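# Place the spacer inside the open cardboard box

## Task

Get the spacer into the open cardboard box so that it stays there by itself, without any gripper holding or propping it. Everything must settle and stop moving shortly after the last command. Finally open the gripper and pull the arms away from the box and the spacer.

## Robot and tools

Robot: two arms, left_arm and right_arm, each ending in a two-finger parallel gripper that carries a wrist camera. The base of left_arm sits at (-0.049, +0.315, 0) m and the base of right_arm at (-0.019, -0.338, 0) m. The names are labels only and do not refer to sides of an image.

Scene frame: the origin lies on the table top midway between the arms. +x points out over the table, +z points up, and left_arm is on the +y side. Each gripper has its own axes. The fingers point along its +z, and they open and close along its y. end_effector_position is the point between the finger pads, roughly 1 cm behind the fingertips.

Result lines: the state line `left_arm: …` | `right_arm: …` gives each gripper's position in metres and its orientation as end_effector_quat_wxyz, both in the scene frame. The printed position can be off, more so when the arm reaches far. "Hand target" is the pose the controller is currently driving that gripper toward. grip_measured is the measured finger opening on the same scale as the commanded opening. The last value in Joint positions is the opening in metres. Joint torques are noisy and carry offsets. "pose unreachable" means the clearance check changed or blocked the command for the named arm. FAULT or OVER-TEMPERATURE FAULT lines mean an arm has stopped. MOTOR HOT warns at 75 °C. At 90 °C that arm halts for 10 s, and at 100 °C it goes limp and falls. Holding a load, including during idle time, heats the motors.

Row format, used by execute_actions and move: one flat list of 14 numbers, each in [-1, 1], covering both arms even when only one moves. The order is dx, dy, dz, rx, ry, rz, opening for left_arm, then the same seven for right_arm. dx..rz are an offset, not a pose. They are expressed in that gripper's own axes and measured from where the gripper was at the start of the action or move. A value of 1.0 equals 0.6 m of travel or 180 degrees of turn. rx, ry, rz form a single rotation vector. opening is absolute: +1 is fully open (0.094 m) and -1 is closed.

execute_actions(actions): a list of actions, each a table of up to 15 rows. Each row lasts one control step (1/30 s). If a table has fewer than 15 rows, its last row repeats until 15 steps are done. Every row in an action is measured from the pose at the start of that action, not from the row before it. For the first action in a call, the start is the last pose reported in a result. An empty list just returns the current state and the images. Each step is limited to at most 70 mm and 16 degrees from the measured pose, so a distant goal needs several actions. After an action ends, the arm continues only as far as its last clipped pose. When position and orientation cannot both be reached, position wins.

move(target, speed, blocking): target is one 14-number row. Its offsets count from the pose in the latest result that showed one. Each gripper travels in a straight line, and both paths finish together within 0.5 to 10 s. A path still unfinished at 10 s stops short of its goal. speed is the top path speed in m/s, from 0.002 to 0.5, default 0.25. Rotation is limited to twice that value in rad/s. The opening is sent when the move starts. Paths do not avoid obstacles or the other arm. Grippers lag, drift and can overshoot the speed, especially with the arm nearly straight. The "move:" line reports the ending: done, off_target, moving, held or fault. It also reports limits: limits=paced means the command was clipped, and limits=held means a check blocked some steps, after which the arm may lurch fast. The result also gives each gripper's distance from its target. With blocking=false the result comes back after 0.5 s while the motion continues. Call wait or stop before sending new rows or moves.

wait(seconds): 0 to 10. Arms keep their last command, a running move continues, and the wait returns early if the move ends. stop(): brakes a running move. Braking needs room, and the fingers keep moving. zoom_image(camera, region): region is [x0, y0, x1, y1] in pixels of that camera's latest image, at most 504 by 504. read_manual(section): only "licences", with no motion. finished_scene(scene): pass the current scene number. This ends the scene for good, and the goal must already hold and keep holding.

Cameras: cam_head_left, cam_head_right, cam_high, cam_low (504x504 each), cam_left_wrist and cam_right_wrist (616x616, fisheye). Calibration may be slightly off.

Holding position: arms tend to sag and often finish a centimetre or more below the commanded height. To keep an arm still, send the correction back to its wanted pose in the first call of a reply and zeros afterward. Raise the aim if it still hangs low.

Gripping: to hold something, command an opening below grip_measured. About 0.03 below grips firmly, and less grips more gently. Readings can be off by about 1 mm. Pad force tops out near 50 to 62 N and is weaker on parts thinner than about 2 mm.

Joint ranges (rad), base to gripper: waist -2.618 to 3.054, shoulder 0 to 3.142, elbow 0 to 3.142, wrist pitch -1.571 to 1.571, wrist yaw -1.571 to 1.571, wrist roll -2.094 to 2.094. Elbows stop just before fully straight.

Avoid: dropping the spacer, knocking anything off the table, letting the arms collide or press on each other, and fast or deep contacts. Speed raises impact force, and aiming far past a contact presses harder. Random brief tugs on held parts or pushes on loose ones can happen. Before finishing, release the spacer, move clear, and confirm that everything has settled.

Each tool is called after ">>>" as a command line: name --argument value for each argument, lists and objects as JSON in quotes; but a table of rows of numbers goes row by row, as --pt "numbers of a row", without its own name.

## Session

>>> execute_actions --actions '[]'

Scene clock: 0.00 s.
left_arm: end_effector_position=(+0.6199, +0.4489, +0.2739) grip_measured=+1.000 end_effector_quat_wxyz=(-0.549, +0.686, -0.293, +0.377) | right_arm: end_effector_position=(+0.3409, -0.3848, +0.1946) grip_measured=+1.000 end_effector_quat_wxyz=(+0.128, -0.112, +0.846, -0.505)
Joint positions: left_arm=[ 0.159  2.315  2.036  0.151 -0.49  -1.829  0.094] | right_arm=[ 0.375  1.721  1.345 -1.076  1.093 -0.018  0.094]
Joint velocities: left_arm=[-0.007 -0.012 -0.007 -0.051 -0.007 -0.007  0.   ] | right_arm=[ 0.007 -0.017  0.007 -0.081  0.022 -0.095  0.   ]
Joint torques (N m, as the arm reports them, + toward a larger angle): no reading
Motor temperatures (°C, as the motors report them): left_arm=[21 21 20 20 21 20] | right_arm=[19 22 21 21 19 20]
Hand target (left_arm): +0.617, +0.449, +0.292; -0.557, +0.678, -0.286, +0.385
Hand target (right_arm): +0.343, -0.386, +0.203; +0.141, -0.101, +0.843, -0.509

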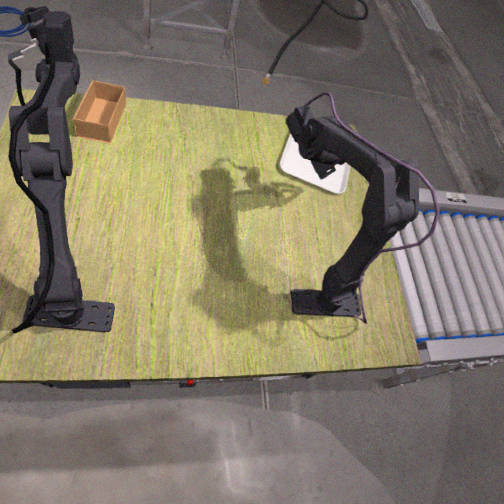

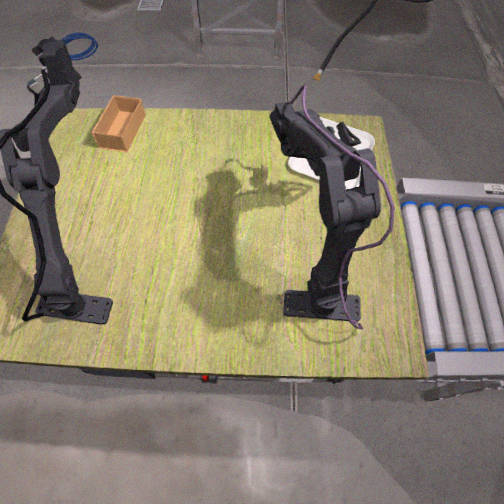

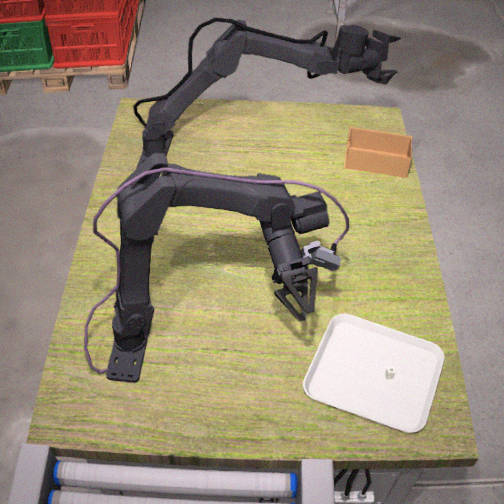

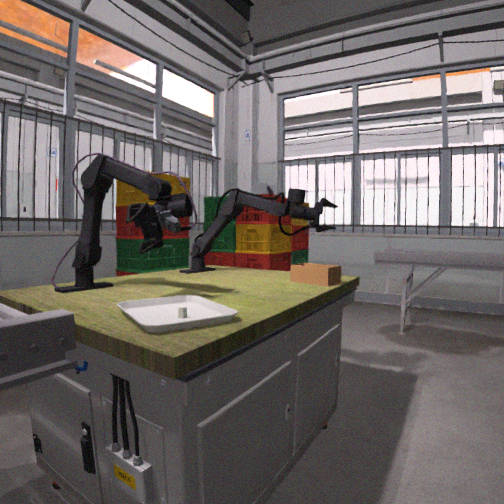

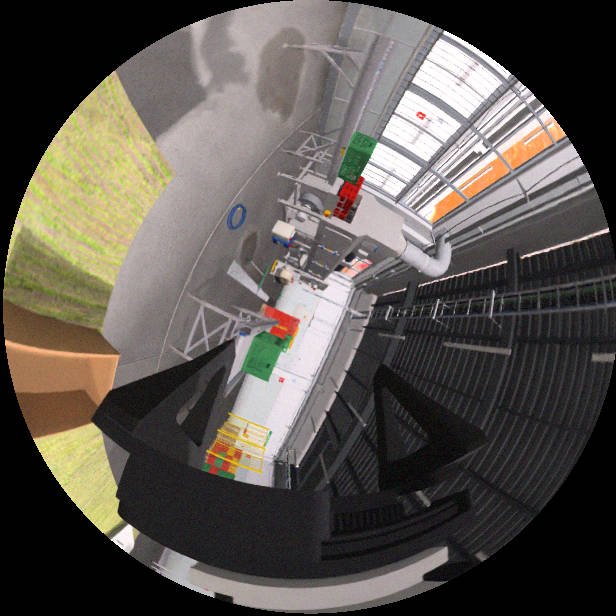

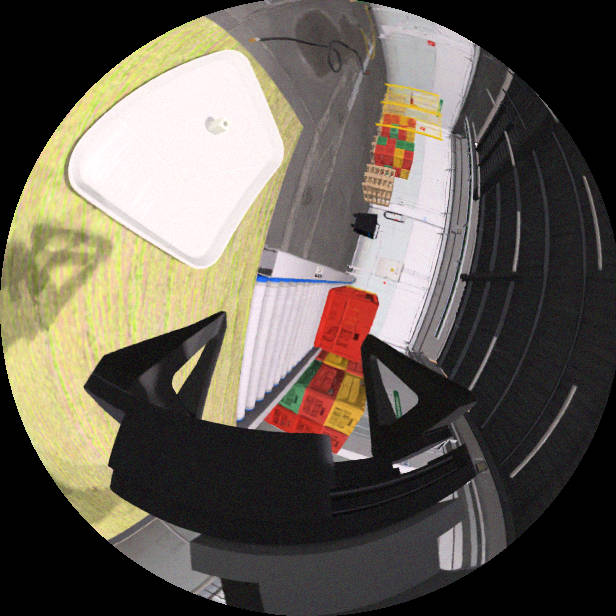

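>>> move --target '[0.245,0.233,-0.56,-0.46,0,0,1, -0.277,0.052,0.126,-0.348,0,0,1]' --speed 0.4

Scene clock: 25.17 s.
left_arm: end_effector_position=(+0.4215, +0.1138, +0.1968) grip_measured=+1.000 end_effector_quat_wxyz=(+0.046, +0.744, -0.639, +0.192) | right_arm: end_effector_position=(+0.5160, -0.3793, +0.1413) grip_measured=+1.000 end_effector_quat_wxyz=(+0.145, -0.162, +0.976, -0.019)
Joint positions: left_arm=[-0.242  2.41   2.723 -1.553  0.225 -2.09   0.094] | right_arm=[-0.034  2.589  2.853 -1.543 -0.037 -0.416  0.094]
Joint velocities: left_arm=[ 0.012  0.007 -0.002 -0.007  0.066  0.007  0.   ] | right_arm=[ 0.007 -0.012  0.007  0.066 -0.022 -0.022  0.   ]
Joint torques (N m, as the arm reports them, + toward a larger angle): left_arm=[  0.89 -13.76   6.87   0.41   0.14  -0.02] | right_arm=[ -0.64 -14.63   8.51   1.09  -0.12  -0.05]
Motor temperatures (°C, as the motors report them): left_arm=[21 33 23 24 21 20] | right_arm=[20 26 24 21 19 20]
Hand target (left_arm): +0.422, +0.117, +0.203; +0.048, +0.747, -0.633, +0.198
Hand target (right_arm): +0.518, -0.381, +0.149; +0.158, -0.161, +0.974, -0.017
Off the commanded pose (left_arm): 0.009 m, 28 deg; orientation clipped at the last step of the last action.
Off the commanded pose (right_arm): 0.010 m, 11 deg.
elbow stopped short (right arm): the move would have taken joint 3 (elbow) straighter than the controller allows; a more bent joint 3 avoids this.
joint sent to its limit (left arm) — the command would take joint 4 (wrist pitch) past its lower limit and joint 6 (wrist roll) past its lower limit, so those joints were sent only as far as their limits.
move: off_target (left_arm, right_arm); limits=paced
camera_calibration (this result's frames):
cam_left_wrist: T_world_to_cam=[[0.926727, 0.364621, 0.0907131, -0.44739], [0.167665, -0.61736, 0.768606, -0.112885], [0.336252, -0.697078, -0.633258, 0.161949], [0, 0, 0, 1]] pos_world=[0.379079, 0.206328, 0.229904]
cam_right_wrist: T_world_to_cam=[[0.48805, -0.846464, 0.212854, -0.61439], [-0.855716, -0.416004, 0.30772, 0.262777], [-0.171925, -0.332325, -0.927363, 0.201043], [0, 0, 0, 1]] pos_world=[0.559279, -0.343931, 0.236354]

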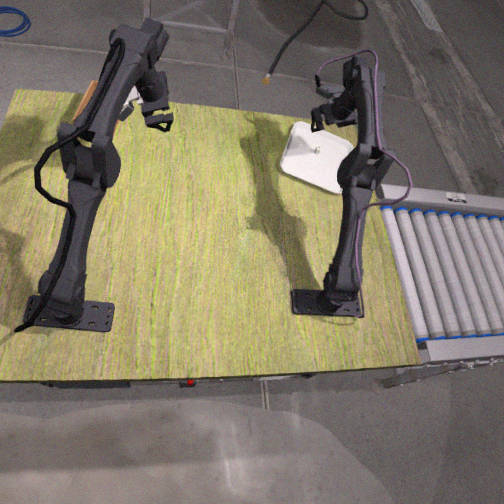

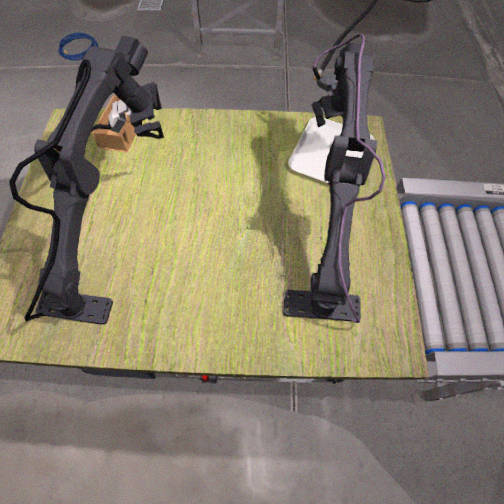

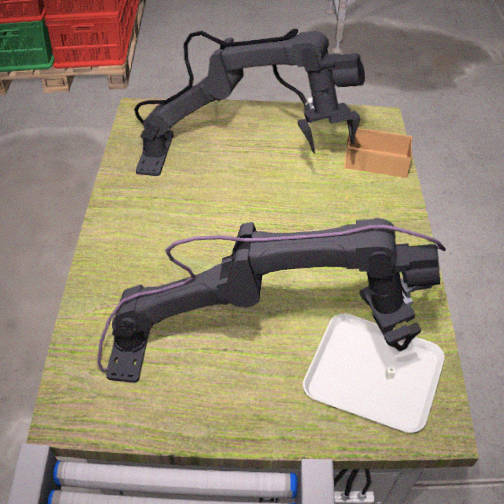

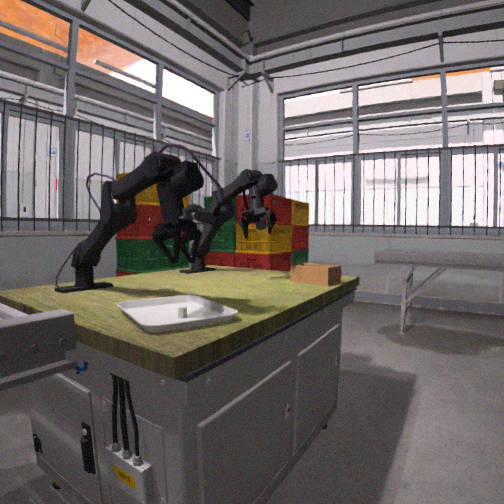

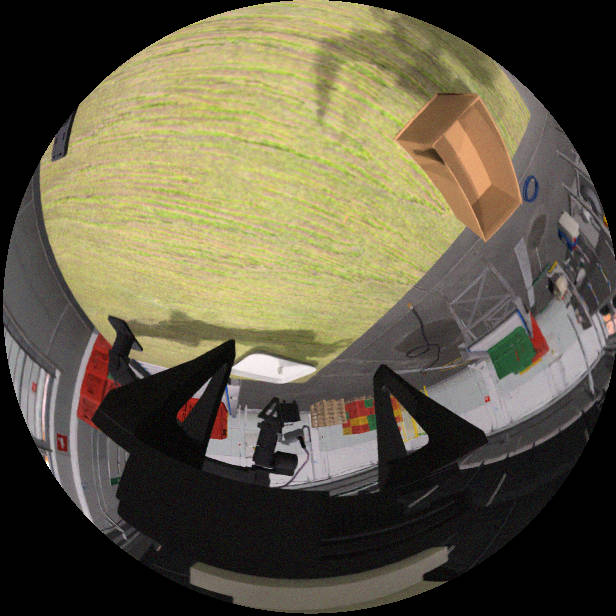

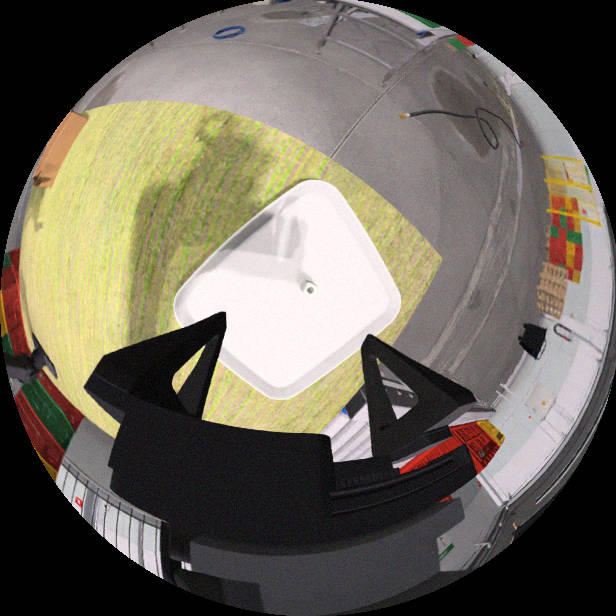

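>>> move --target '[0,0,0,0,0,0,1, 0.008,-0.036,0.1245,0,0,0,1]' --speed 0.3

Scene clock: 36.17 s.
left_arm: end_effector_position=(+0.4212, +0.1133, +0.1970) grip_measured=+1.000 end_effector_quat_wxyz=(+0.048, +0.744, -0.639, +0.193) | right_arm: end_effector_position=(+0.5363, -0.3990, +0.0552) grip_measured=+1.000 end_effector_quat_wxyz=(+0.125, -0.162, +0.979, -0.017)
Joint positions: left_arm=[-0.242  2.41   2.723 -1.553  0.229 -2.09   0.094] | right_arm=[-0.066  2.624  2.57  -1.265 -0.037 -0.447  0.094]
Joint velocities: left_arm=[ 0.012 -0.007 -0.002 -0.037  0.007  0.007  0.   ] | right_arm=[-0.022  0.007 -0.007 -0.022  0.037  0.051  0.   ]
Joint torques (N m, as the arm reports them, + toward a larger angle): left_arm=[  0.04 -13.59   5.1    0.59   0.04  -0.04] | right_arm=[ -0.51 -17.69   6.55   1.17  -0.11  -0.05]
Motor temperatures (°C, as the motors report them): left_arm=[21 32 23 23 21 20] | right_arm=[20 31 24 22 19 20]
Hand target (left_arm): +0.422, +0.114, +0.197; +0.046, +0.744, -0.639, +0.192
Hand target (right_arm): +0.540, -0.401, +0.071; +0.145, -0.162, +0.976, -0.019
Off the commanded pose (left_arm): 0.001 m, 0 deg.
Off the commanded pose (right_arm): 0.016 m, 2 deg.
move: off_target (right_arm)
camera_calibration (this result's frames):
cam_left_wrist: T_world_to_cam=[[0.927231, 0.364035, 0.0878668, -0.446546], [0.168324, -0.614729, 0.770568, -0.114184], [0.334528, -0.699705, -0.631272, 0.162439], [0, 0, 0, 1]] pos_world=[0.378931, 0.206025, 0.229766]
cam_right_wrist: T_world_to_cam=[[0.494997, -0.846388, 0.196483, -0.625402], [-0.843222, -0.413368, 0.343662, 0.29089], [-0.209651, -0.33579, -0.918309, 0.136471], [0, 0, 0, 1]] pos_world=[0.583468, -0.363262, 0.148236]

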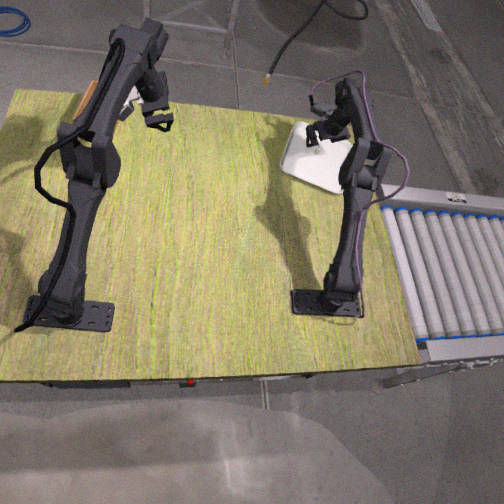

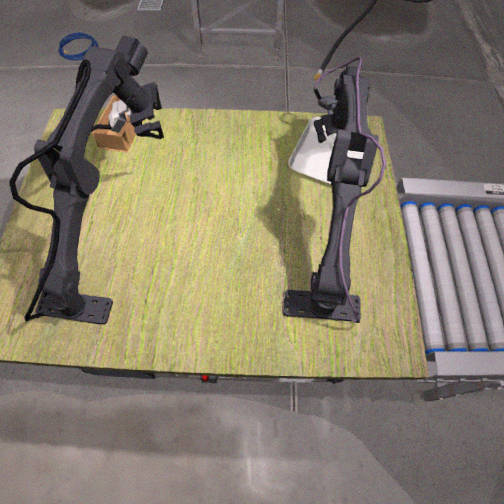

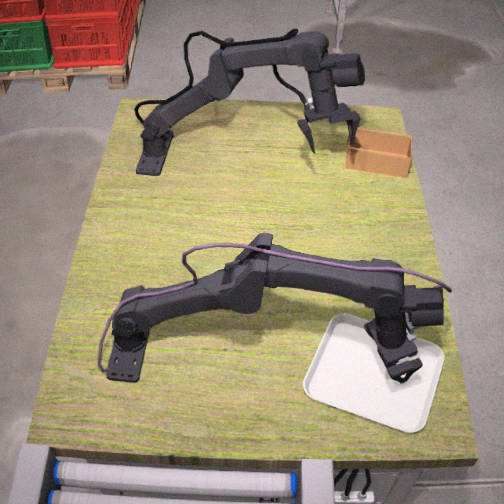

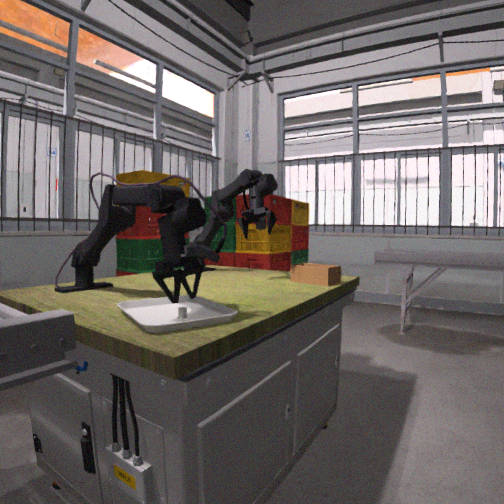

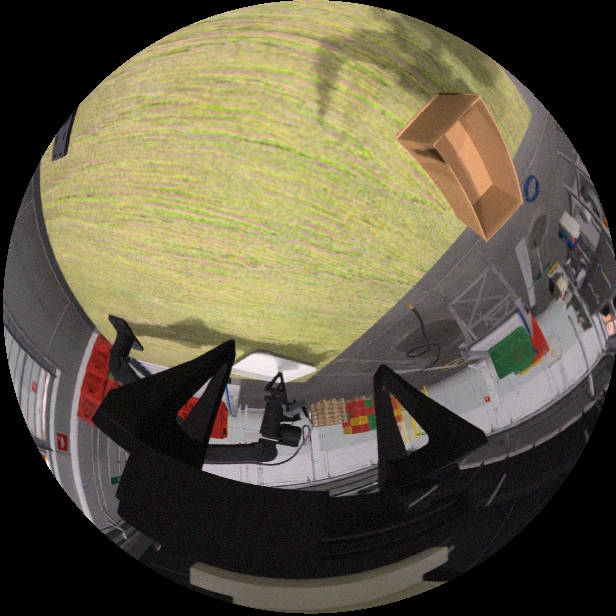

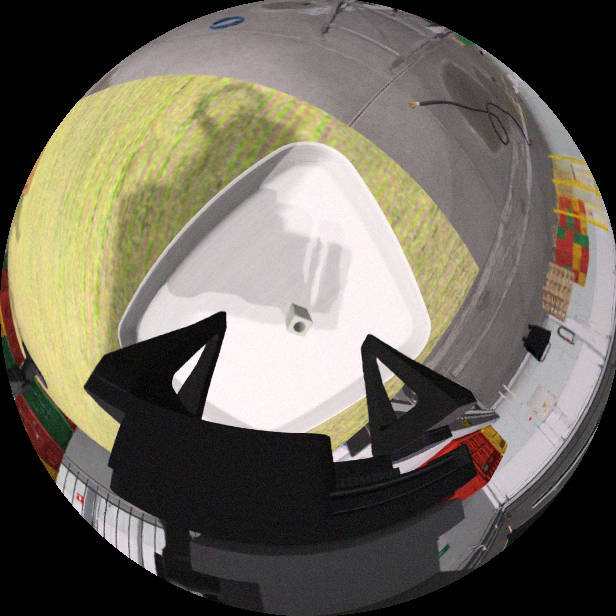

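>>> move --target '[0,0,0,0,0,0,1, 0,0,0.042,0,0,0,1]' --speed 0.15

Scene clock: 39.57 s.
left_arm: end_effector_position=(+0.4212, +0.1133, +0.1970) grip_measured=+1.000 end_effector_quat_wxyz=(+0.048, +0.744, -0.639, +0.193) | right_arm: end_effector_position=(+0.5393, -0.3993, +0.0278) grip_measured=+1.000 end_effector_quat_wxyz=(+0.117, -0.162, +0.980, -0.015)
Joint positions: left_arm=[-0.242  2.41   2.723 -1.553  0.229 -2.09   0.094] | right_arm=[-0.066  2.66   2.533 -1.21  -0.037 -0.447  0.094]
Joint velocities: left_arm=[-0.012 -0.012  0.007 -0.022 -0.051  0.022  0.   ] | right_arm=[ 0.007 -0.007 -0.007  0.022  0.007 -0.022  0.   ]
Joint torques (N m, as the arm reports them, + toward a larger angle): left_arm=[  0.11 -13.75   4.91   0.58   0.1    0.  ] | right_arm=[  0.15 -16.02   6.74   1.13  -0.02   0.01]
Motor temperatures (°C, as the motors report them): left_arm=[21 32 23 23 21 20] | right_arm=[20 32 24 22 19 20]
Hand target (left_arm): +0.421, +0.113, +0.197; +0.048, +0.744, -0.639, +0.193
Hand target (right_arm): +0.543, -0.399, +0.031; +0.125, -0.162, +0.979, -0.017
Off the commanded pose (left_arm): 0.000 m, 0 deg.
Off the commanded pose (right_arm): 0.005 m, 1 deg.
move: done
camera_calibration (this result's frames):
cam_left_wrist: T_world_to_cam=[[0.927231, 0.364035, 0.0878668, -0.446546], [0.168324, -0.614729, 0.770568, -0.114184], [0.334528, -0.699705, -0.631272, 0.162439], [0, 0, 0, 1]] pos_world=[0.378931, 0.206025, 0.229766]
cam_right_wrist: T_world_to_cam=[[0.498328, -0.846801, 0.186004, -0.62347], [-0.837118, -0.414125, 0.357399, 0.298644], [-0.225617, -0.333809, -0.915242, 0.121177], [0, 0, 0, 1]] pos_world=[0.588032, -0.363829, 0.120139]

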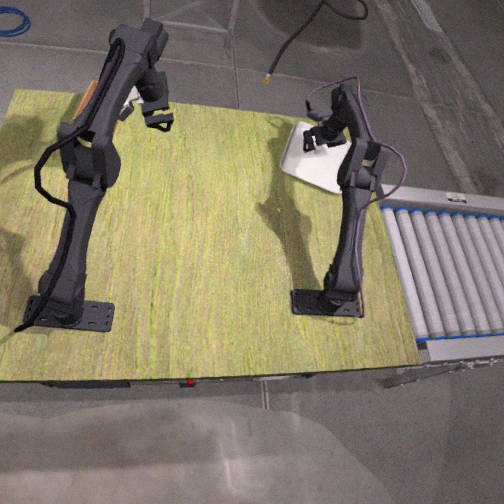

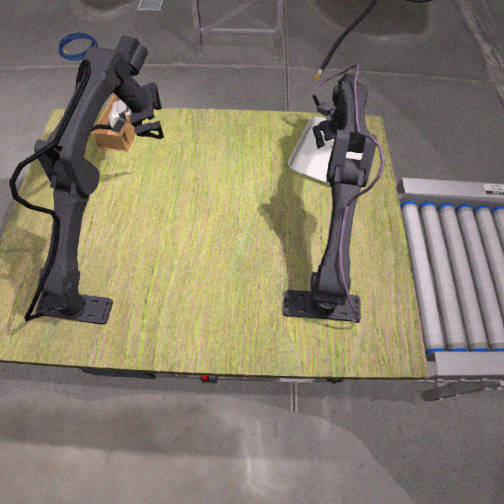

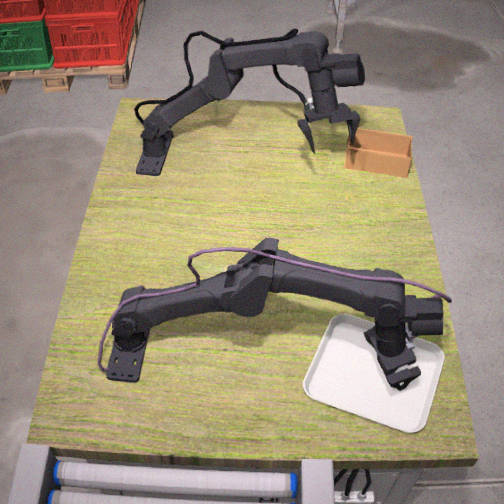

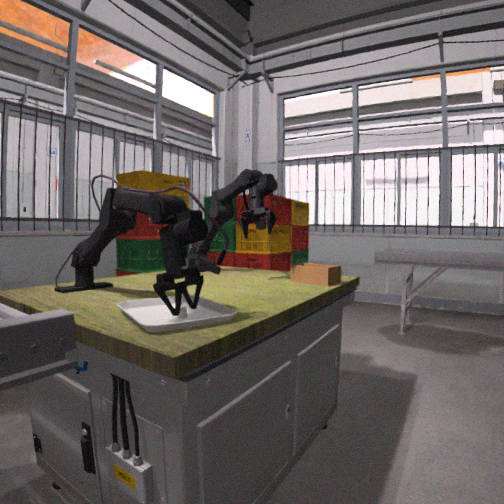

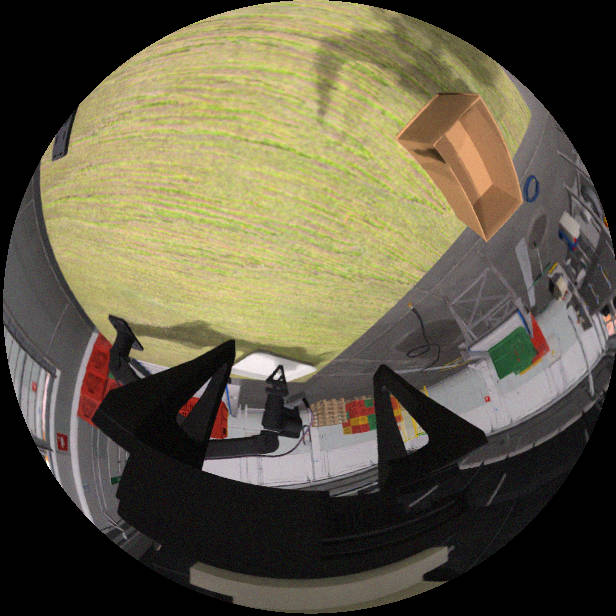

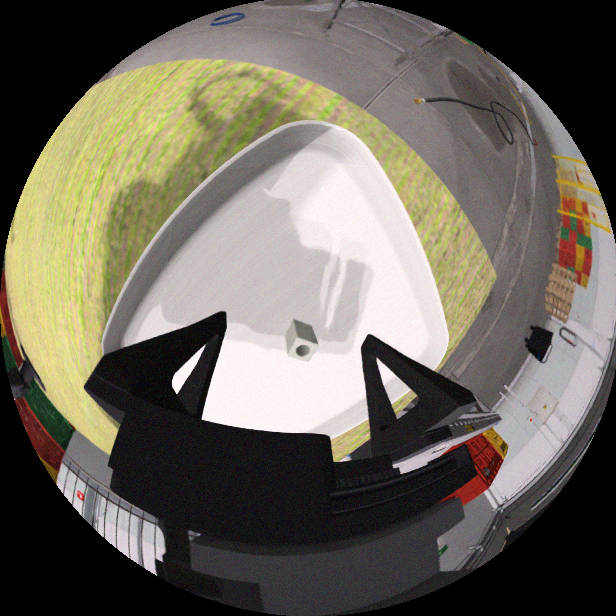

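Close the gripper.

>>> move --target '[0,0,0,0,0,0,1, 0,0,0.008,0,0,0,-1]' --speed 0.1

Scene clock: 41.57 s.
left_arm: end_effector_position=(+0.4212, +0.1133, +0.1970) grip_measured=+1.000 end_effector_quat_wxyz=(+0.048, +0.744, -0.639, +0.193) | right_arm: end_effector_position=(+0.5397, -0.3994, +0.0279) grip_measured=-0.721 end_effector_quat_wxyz=(+0.118, -0.162, +0.980, -0.015)
Joint positions: left_arm=[-0.242  2.41   2.723 -1.553  0.229 -2.09   0.094] | right_arm=[-0.066  2.66   2.533 -1.208 -0.037 -0.447  0.013]
Joint velocities: left_arm=[ 0.002  0.022  0.002 -0.007 -0.051  0.022  0.   ] | right_arm=[ 0.002  0.012  0.007 -0.051 -0.022  0.022 -0.   ]
Joint torques (N m, as the arm reports them, + toward a larger angle): left_arm=[  0.03 -13.58   5.07   0.61   0.11   0.  ] | right_arm=[  0.02 -15.02   6.5    1.13  -0.01   0.  ]
Motor temperatures (°C, as the motors report them): left_arm=[21 33 23 23 21 20] | right_arm=[20 33 24 22 19 20]
Hand target (left_arm): +0.421, +0.113, +0.197; +0.048, +0.744, -0.639, +0.193
Hand target (right_arm): +0.540, -0.399, +0.023; +0.117, -0.162, +0.980, -0.015
Off the commanded pose (left_arm): 0.000 m, 0 deg.
Off the commanded pose (right_arm): 0.005 m, 0 deg.
move: done
camera_calibration (this result's frames):
cam_left_wrist: T_world_to_cam=[[0.927231, 0.364035, 0.0878668, -0.446546], [0.168324, -0.614729, 0.770568, -0.114184], [0.334528, -0.699705, -0.631272, 0.162439], [0, 0, 0, 1]] pos_world=[0.378931, 0.206025, 0.229766]
cam_right_wrist: T_world_to_cam=[[0.497975, -0.846757, 0.187146, -0.62359], [-0.837793, -0.414042, 0.355911, 0.299404], [-0.223884, -0.334024, -0.915589, 0.12035], [0, 0, 0, 1]] pos_world=[0.588315, -0.363864, 0.120332]

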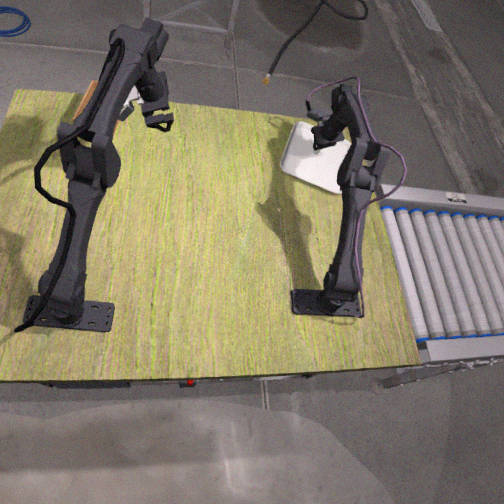

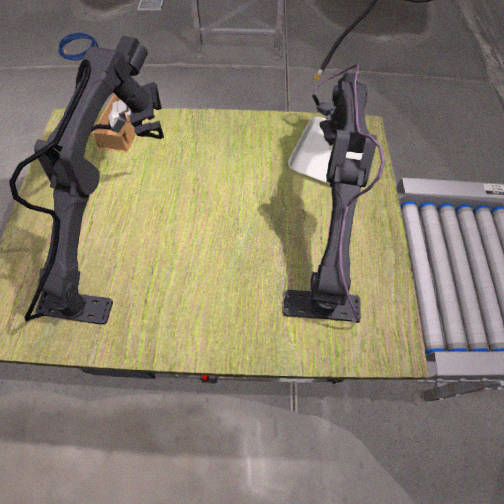

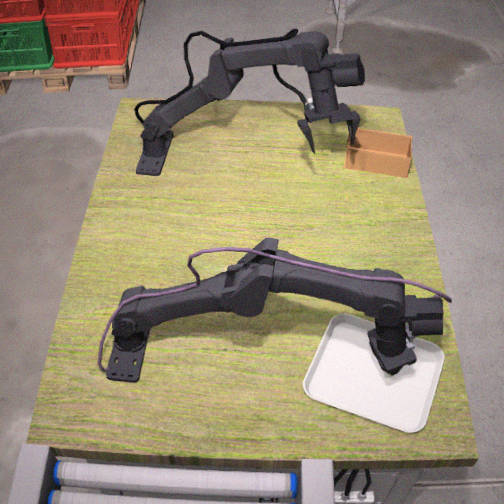

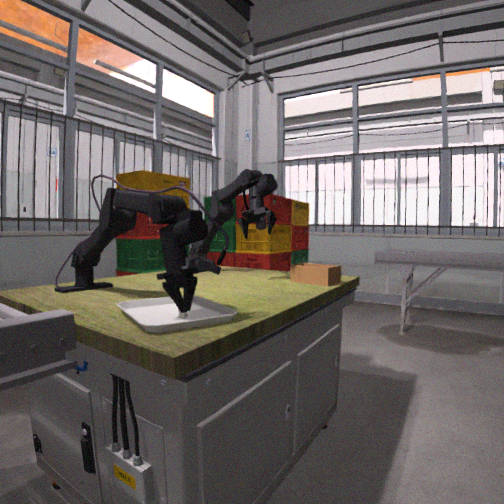

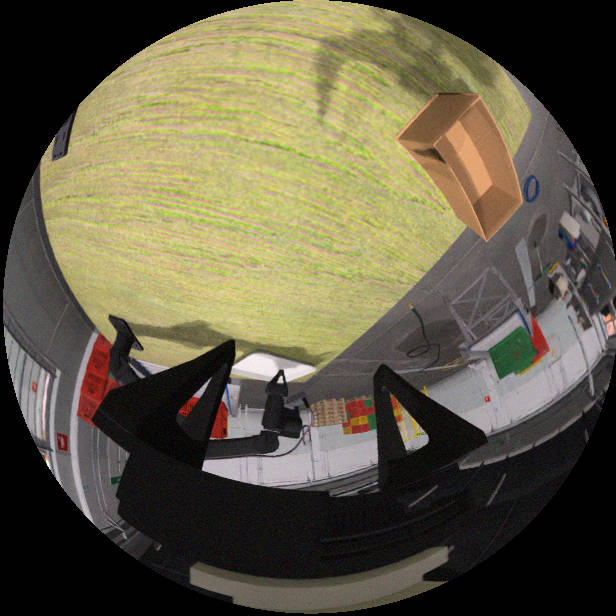

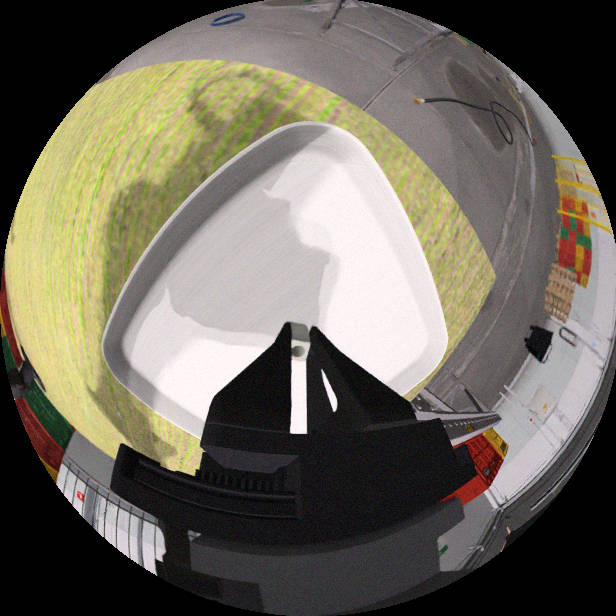

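>>> move --target '[0,0,0,0,0,0,1, 0,0,-0.15,0,0,0,-1]' --speed 0.3

Scene clock: 45.63 s.
left_arm: end_effector_position=(+0.4212, +0.1133, +0.1970) grip_measured=+1.000 end_effector_quat_wxyz=(+0.048, +0.744, -0.639, +0.193) | right_arm: end_effector_position=(+0.5153, -0.3963, +0.1071) grip_measured=-0.721 end_effector_quat_wxyz=(+0.114, -0.163, +0.980, -0.014)
Joint positions: left_arm=[-0.242  2.41   2.723 -1.553  0.229 -2.09   0.094] | right_arm=[-0.066  2.655  2.852 -1.541 -0.037 -0.449  0.013]
Joint velocities: left_arm=[ 0.002  0.017 -0.012  0.022  0.037 -0.007  0.   ] | right_arm=[-0.022 -0.012 -0.002 -0.022  0.007 -0.007 -0.   ]
Joint torques (N m, as the arm reports them, + toward a larger angle): left_arm=[ -0.11 -13.55   5.05   0.65   0.07   0.03] | right_arm=[ -0.67 -15.1    8.58   0.95  -0.03  -0.04]
Motor temperatures (°C, as the motors report them): left_arm=[21 33 23 23 21 20] | right_arm=[20 34 24 22 19 20]
Hand target (left_arm): +0.421, +0.113, +0.197; +0.048, +0.744, -0.639, +0.193
Hand target (right_arm): +0.517, -0.400, +0.115; +0.125, -0.162, +0.979, -0.017
Off the commanded pose (left_arm): 0.000 m, 0 deg.
Off the commanded pose (right_arm): 0.010 m, 0 deg.
elbow stopped short (right arm): the move would have taken joint 3 (elbow) straighter than the controller allows; a more bent joint 3 avoids this.
move: done
camera_calibration (this result's frames):
cam_left_wrist: T_world_to_cam=[[0.927231, 0.364035, 0.0878668, -0.446546], [0.168324, -0.614729, 0.770568, -0.114184], [0.334528, -0.699705, -0.631272, 0.162439], [0, 0, 0, 1]] pos_world=[0.378931, 0.206025, 0.229766]
cam_right_wrist: T_world_to_cam=[[0.500943, -0.845922, 0.182952, -0.62442], [-0.834311, -0.415771, 0.362021, 0.248871], [-0.230175, -0.333991, -0.91404, 0.191477], [0, 0, 0, 1]] pos_world=[0.564508, -0.360786, 0.19916]

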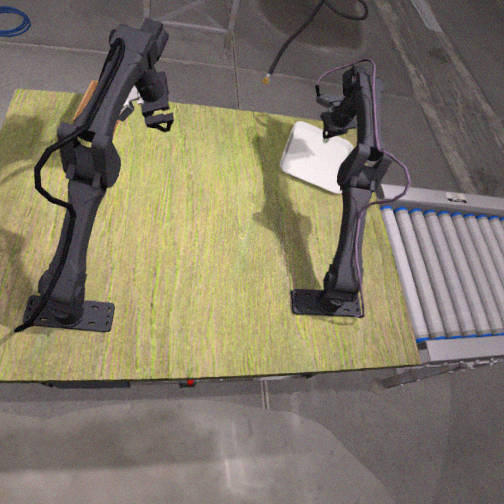

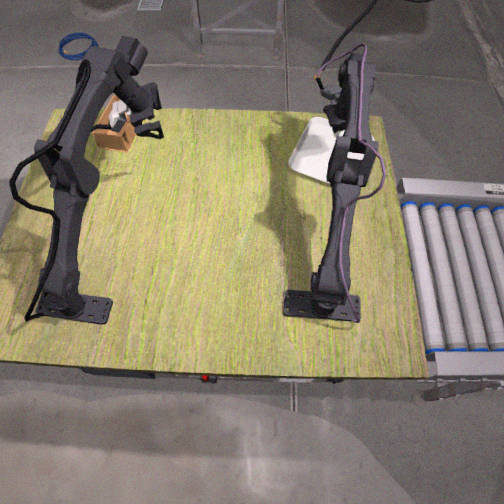

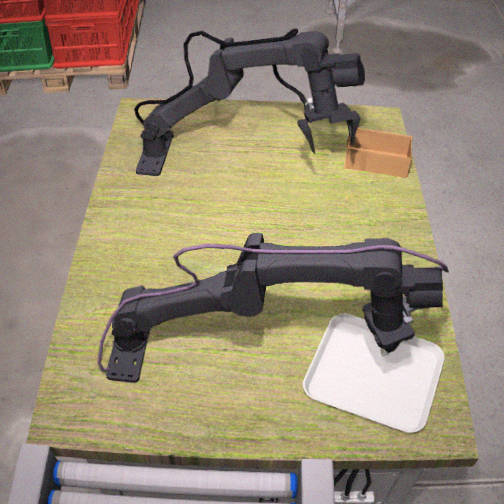

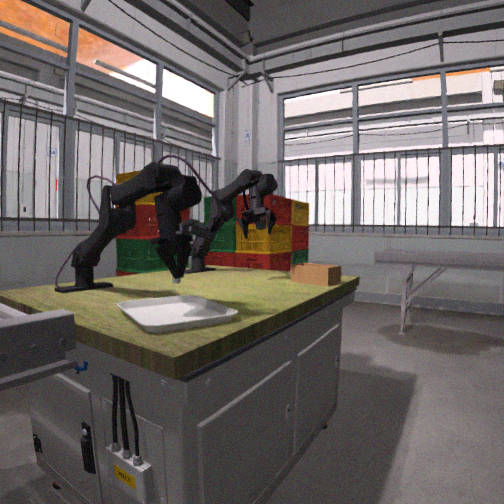

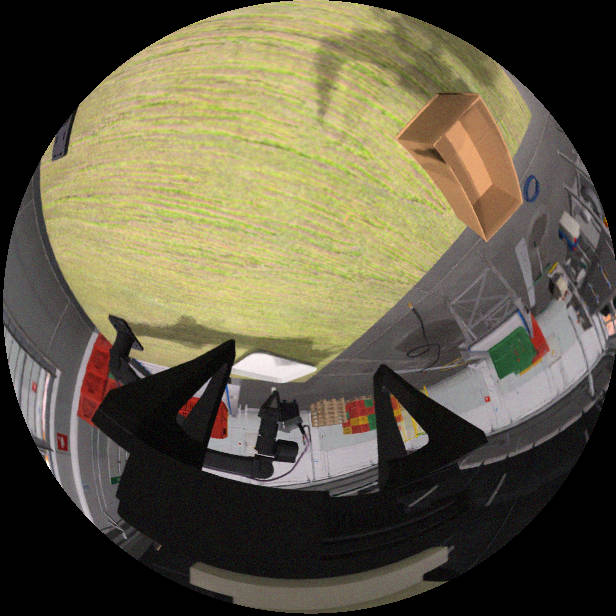

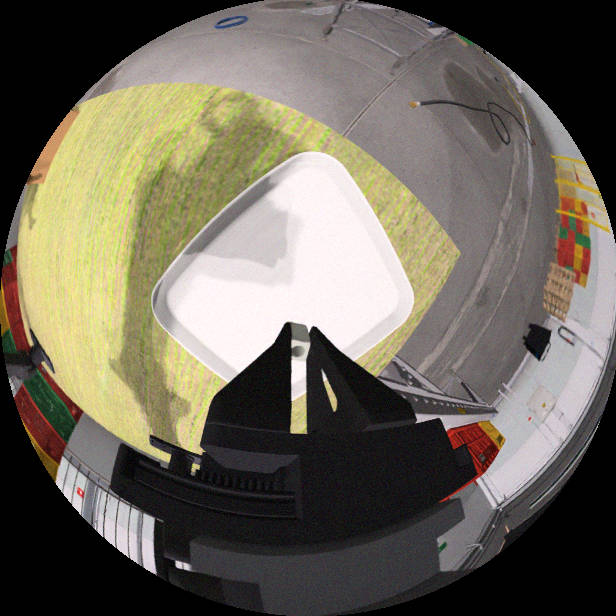

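>>> move --target '[0,0,0,0,0,0,1, 0.02,0.703,0.064,0,0,0,-1]' --speed 0.4

Scene clock: 53.90 s.
left_arm: end_effector_position=(+0.4212, +0.1133, +0.1970) grip_measured=+1.000 end_effector_quat_wxyz=(+0.048, +0.744, -0.639, +0.193) | right_arm: end_effector_position=(+0.3768, +0.0024, +0.0348) grip_measured=-0.721 end_effector_quat_wxyz=(+0.105, -0.172, +0.979, -0.016)
Joint positions: left_arm=[-0.242  2.41   2.723 -1.553  0.229 -2.09   0.094] | right_arm=[ 0.813  2.493  2.255 -1.173  0.142  0.396  0.013]
Joint velocities: left_arm=[ 0.002  0.002  0.002 -0.022  0.007  0.037  0.   ] | right_arm=[ 0.012 -0.012 -0.002 -0.007  0.066  0.037  0.   ]
Joint torques (N m, as the arm reports them, + toward a larger angle): left_arm=[  0.07 -13.51   5.16   0.63   0.1    0.02] | right_arm=[ -0.75 -14.14   9.1    0.82   0.15   0.03]
Motor temperatures (°C, as the motors report them): left_arm=[21 33 23 23 21 20] | right_arm=[20 35 24 22 19 20]
Hand target (left_arm): +0.421, +0.113, +0.197; +0.048, +0.744, -0.639, +0.193
Hand target (right_arm): +0.385, +0.001, +0.040; +0.115, -0.164, +0.980, -0.017
Off the commanded pose (left_arm): 0.000 m, 0 deg.
Off the commanded pose (right_arm): 0.006 m, 2 deg.
move: done
camera_calibration (this result's frames):
cam_left_wrist: T_world_to_cam=[[0.927231, 0.364035, 0.0878668, -0.446546], [0.168324, -0.614729, 0.770568, -0.114184], [0.334528, -0.699705, -0.631272, 0.162439], [0, 0, 0, 1]] pos_world=[0.378931, 0.206025, 0.229766]
cam_right_wrist: T_world_to_cam=[[0.518561, -0.835609, 0.181251, -0.21117], [-0.82046, -0.426606, 0.380596, 0.319494], [-0.240707, -0.346071, -0.906805, 0.230403], [0, 0, 0, 1]] pos_world=[0.427096, 0.0395779, 0.125608]

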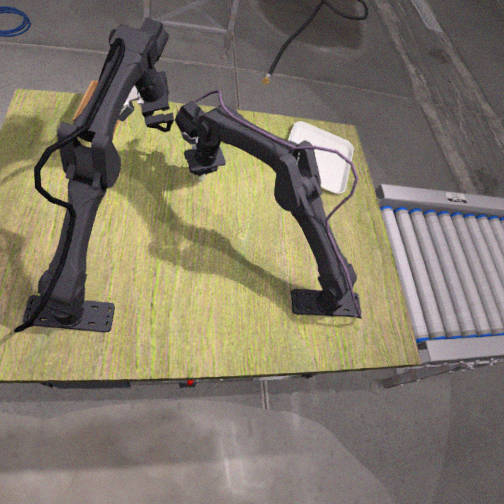

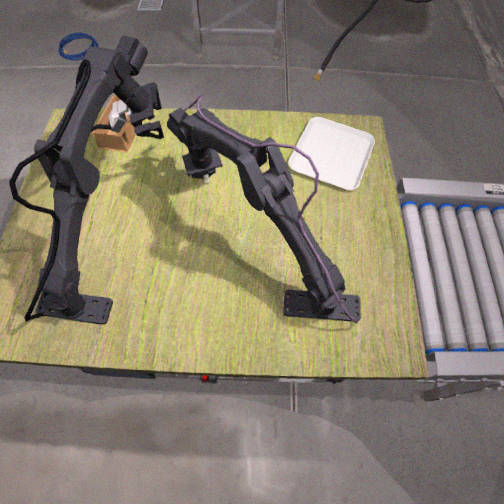

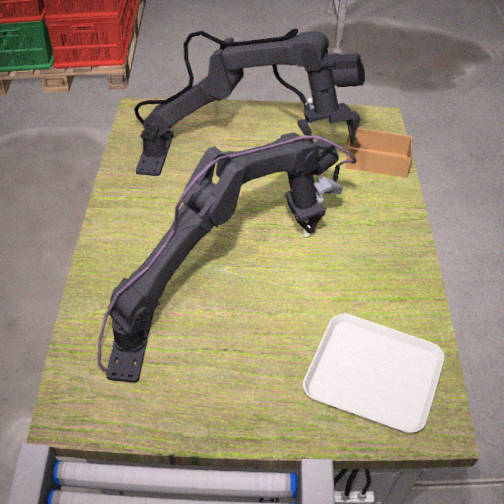

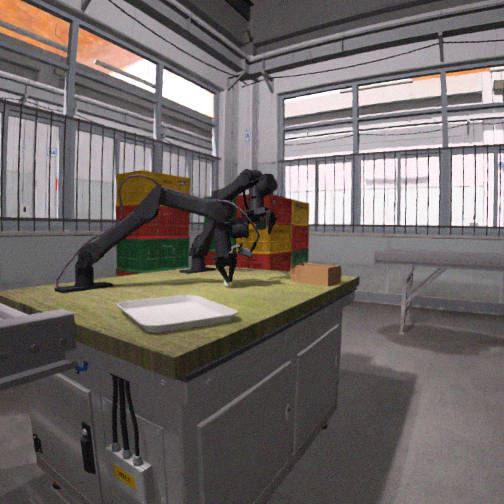

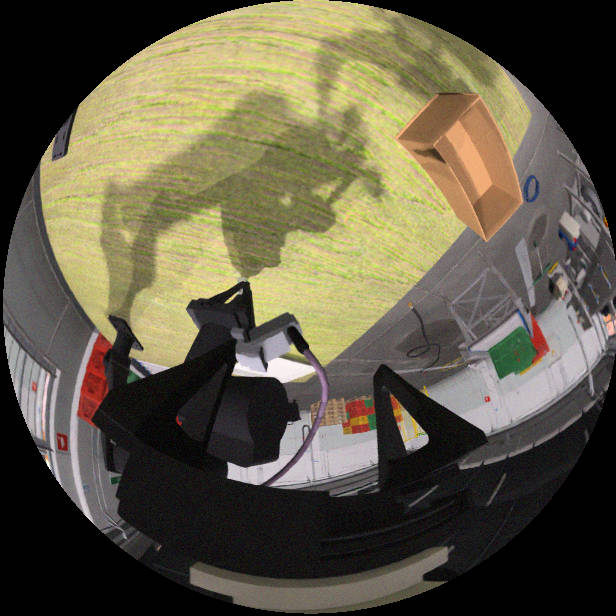

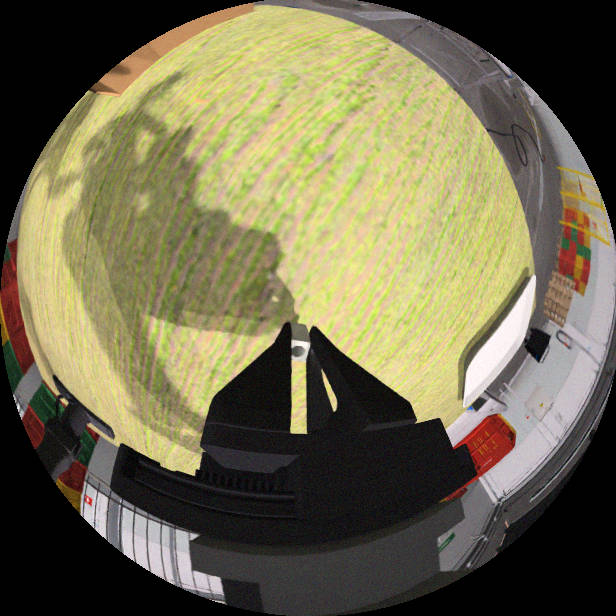

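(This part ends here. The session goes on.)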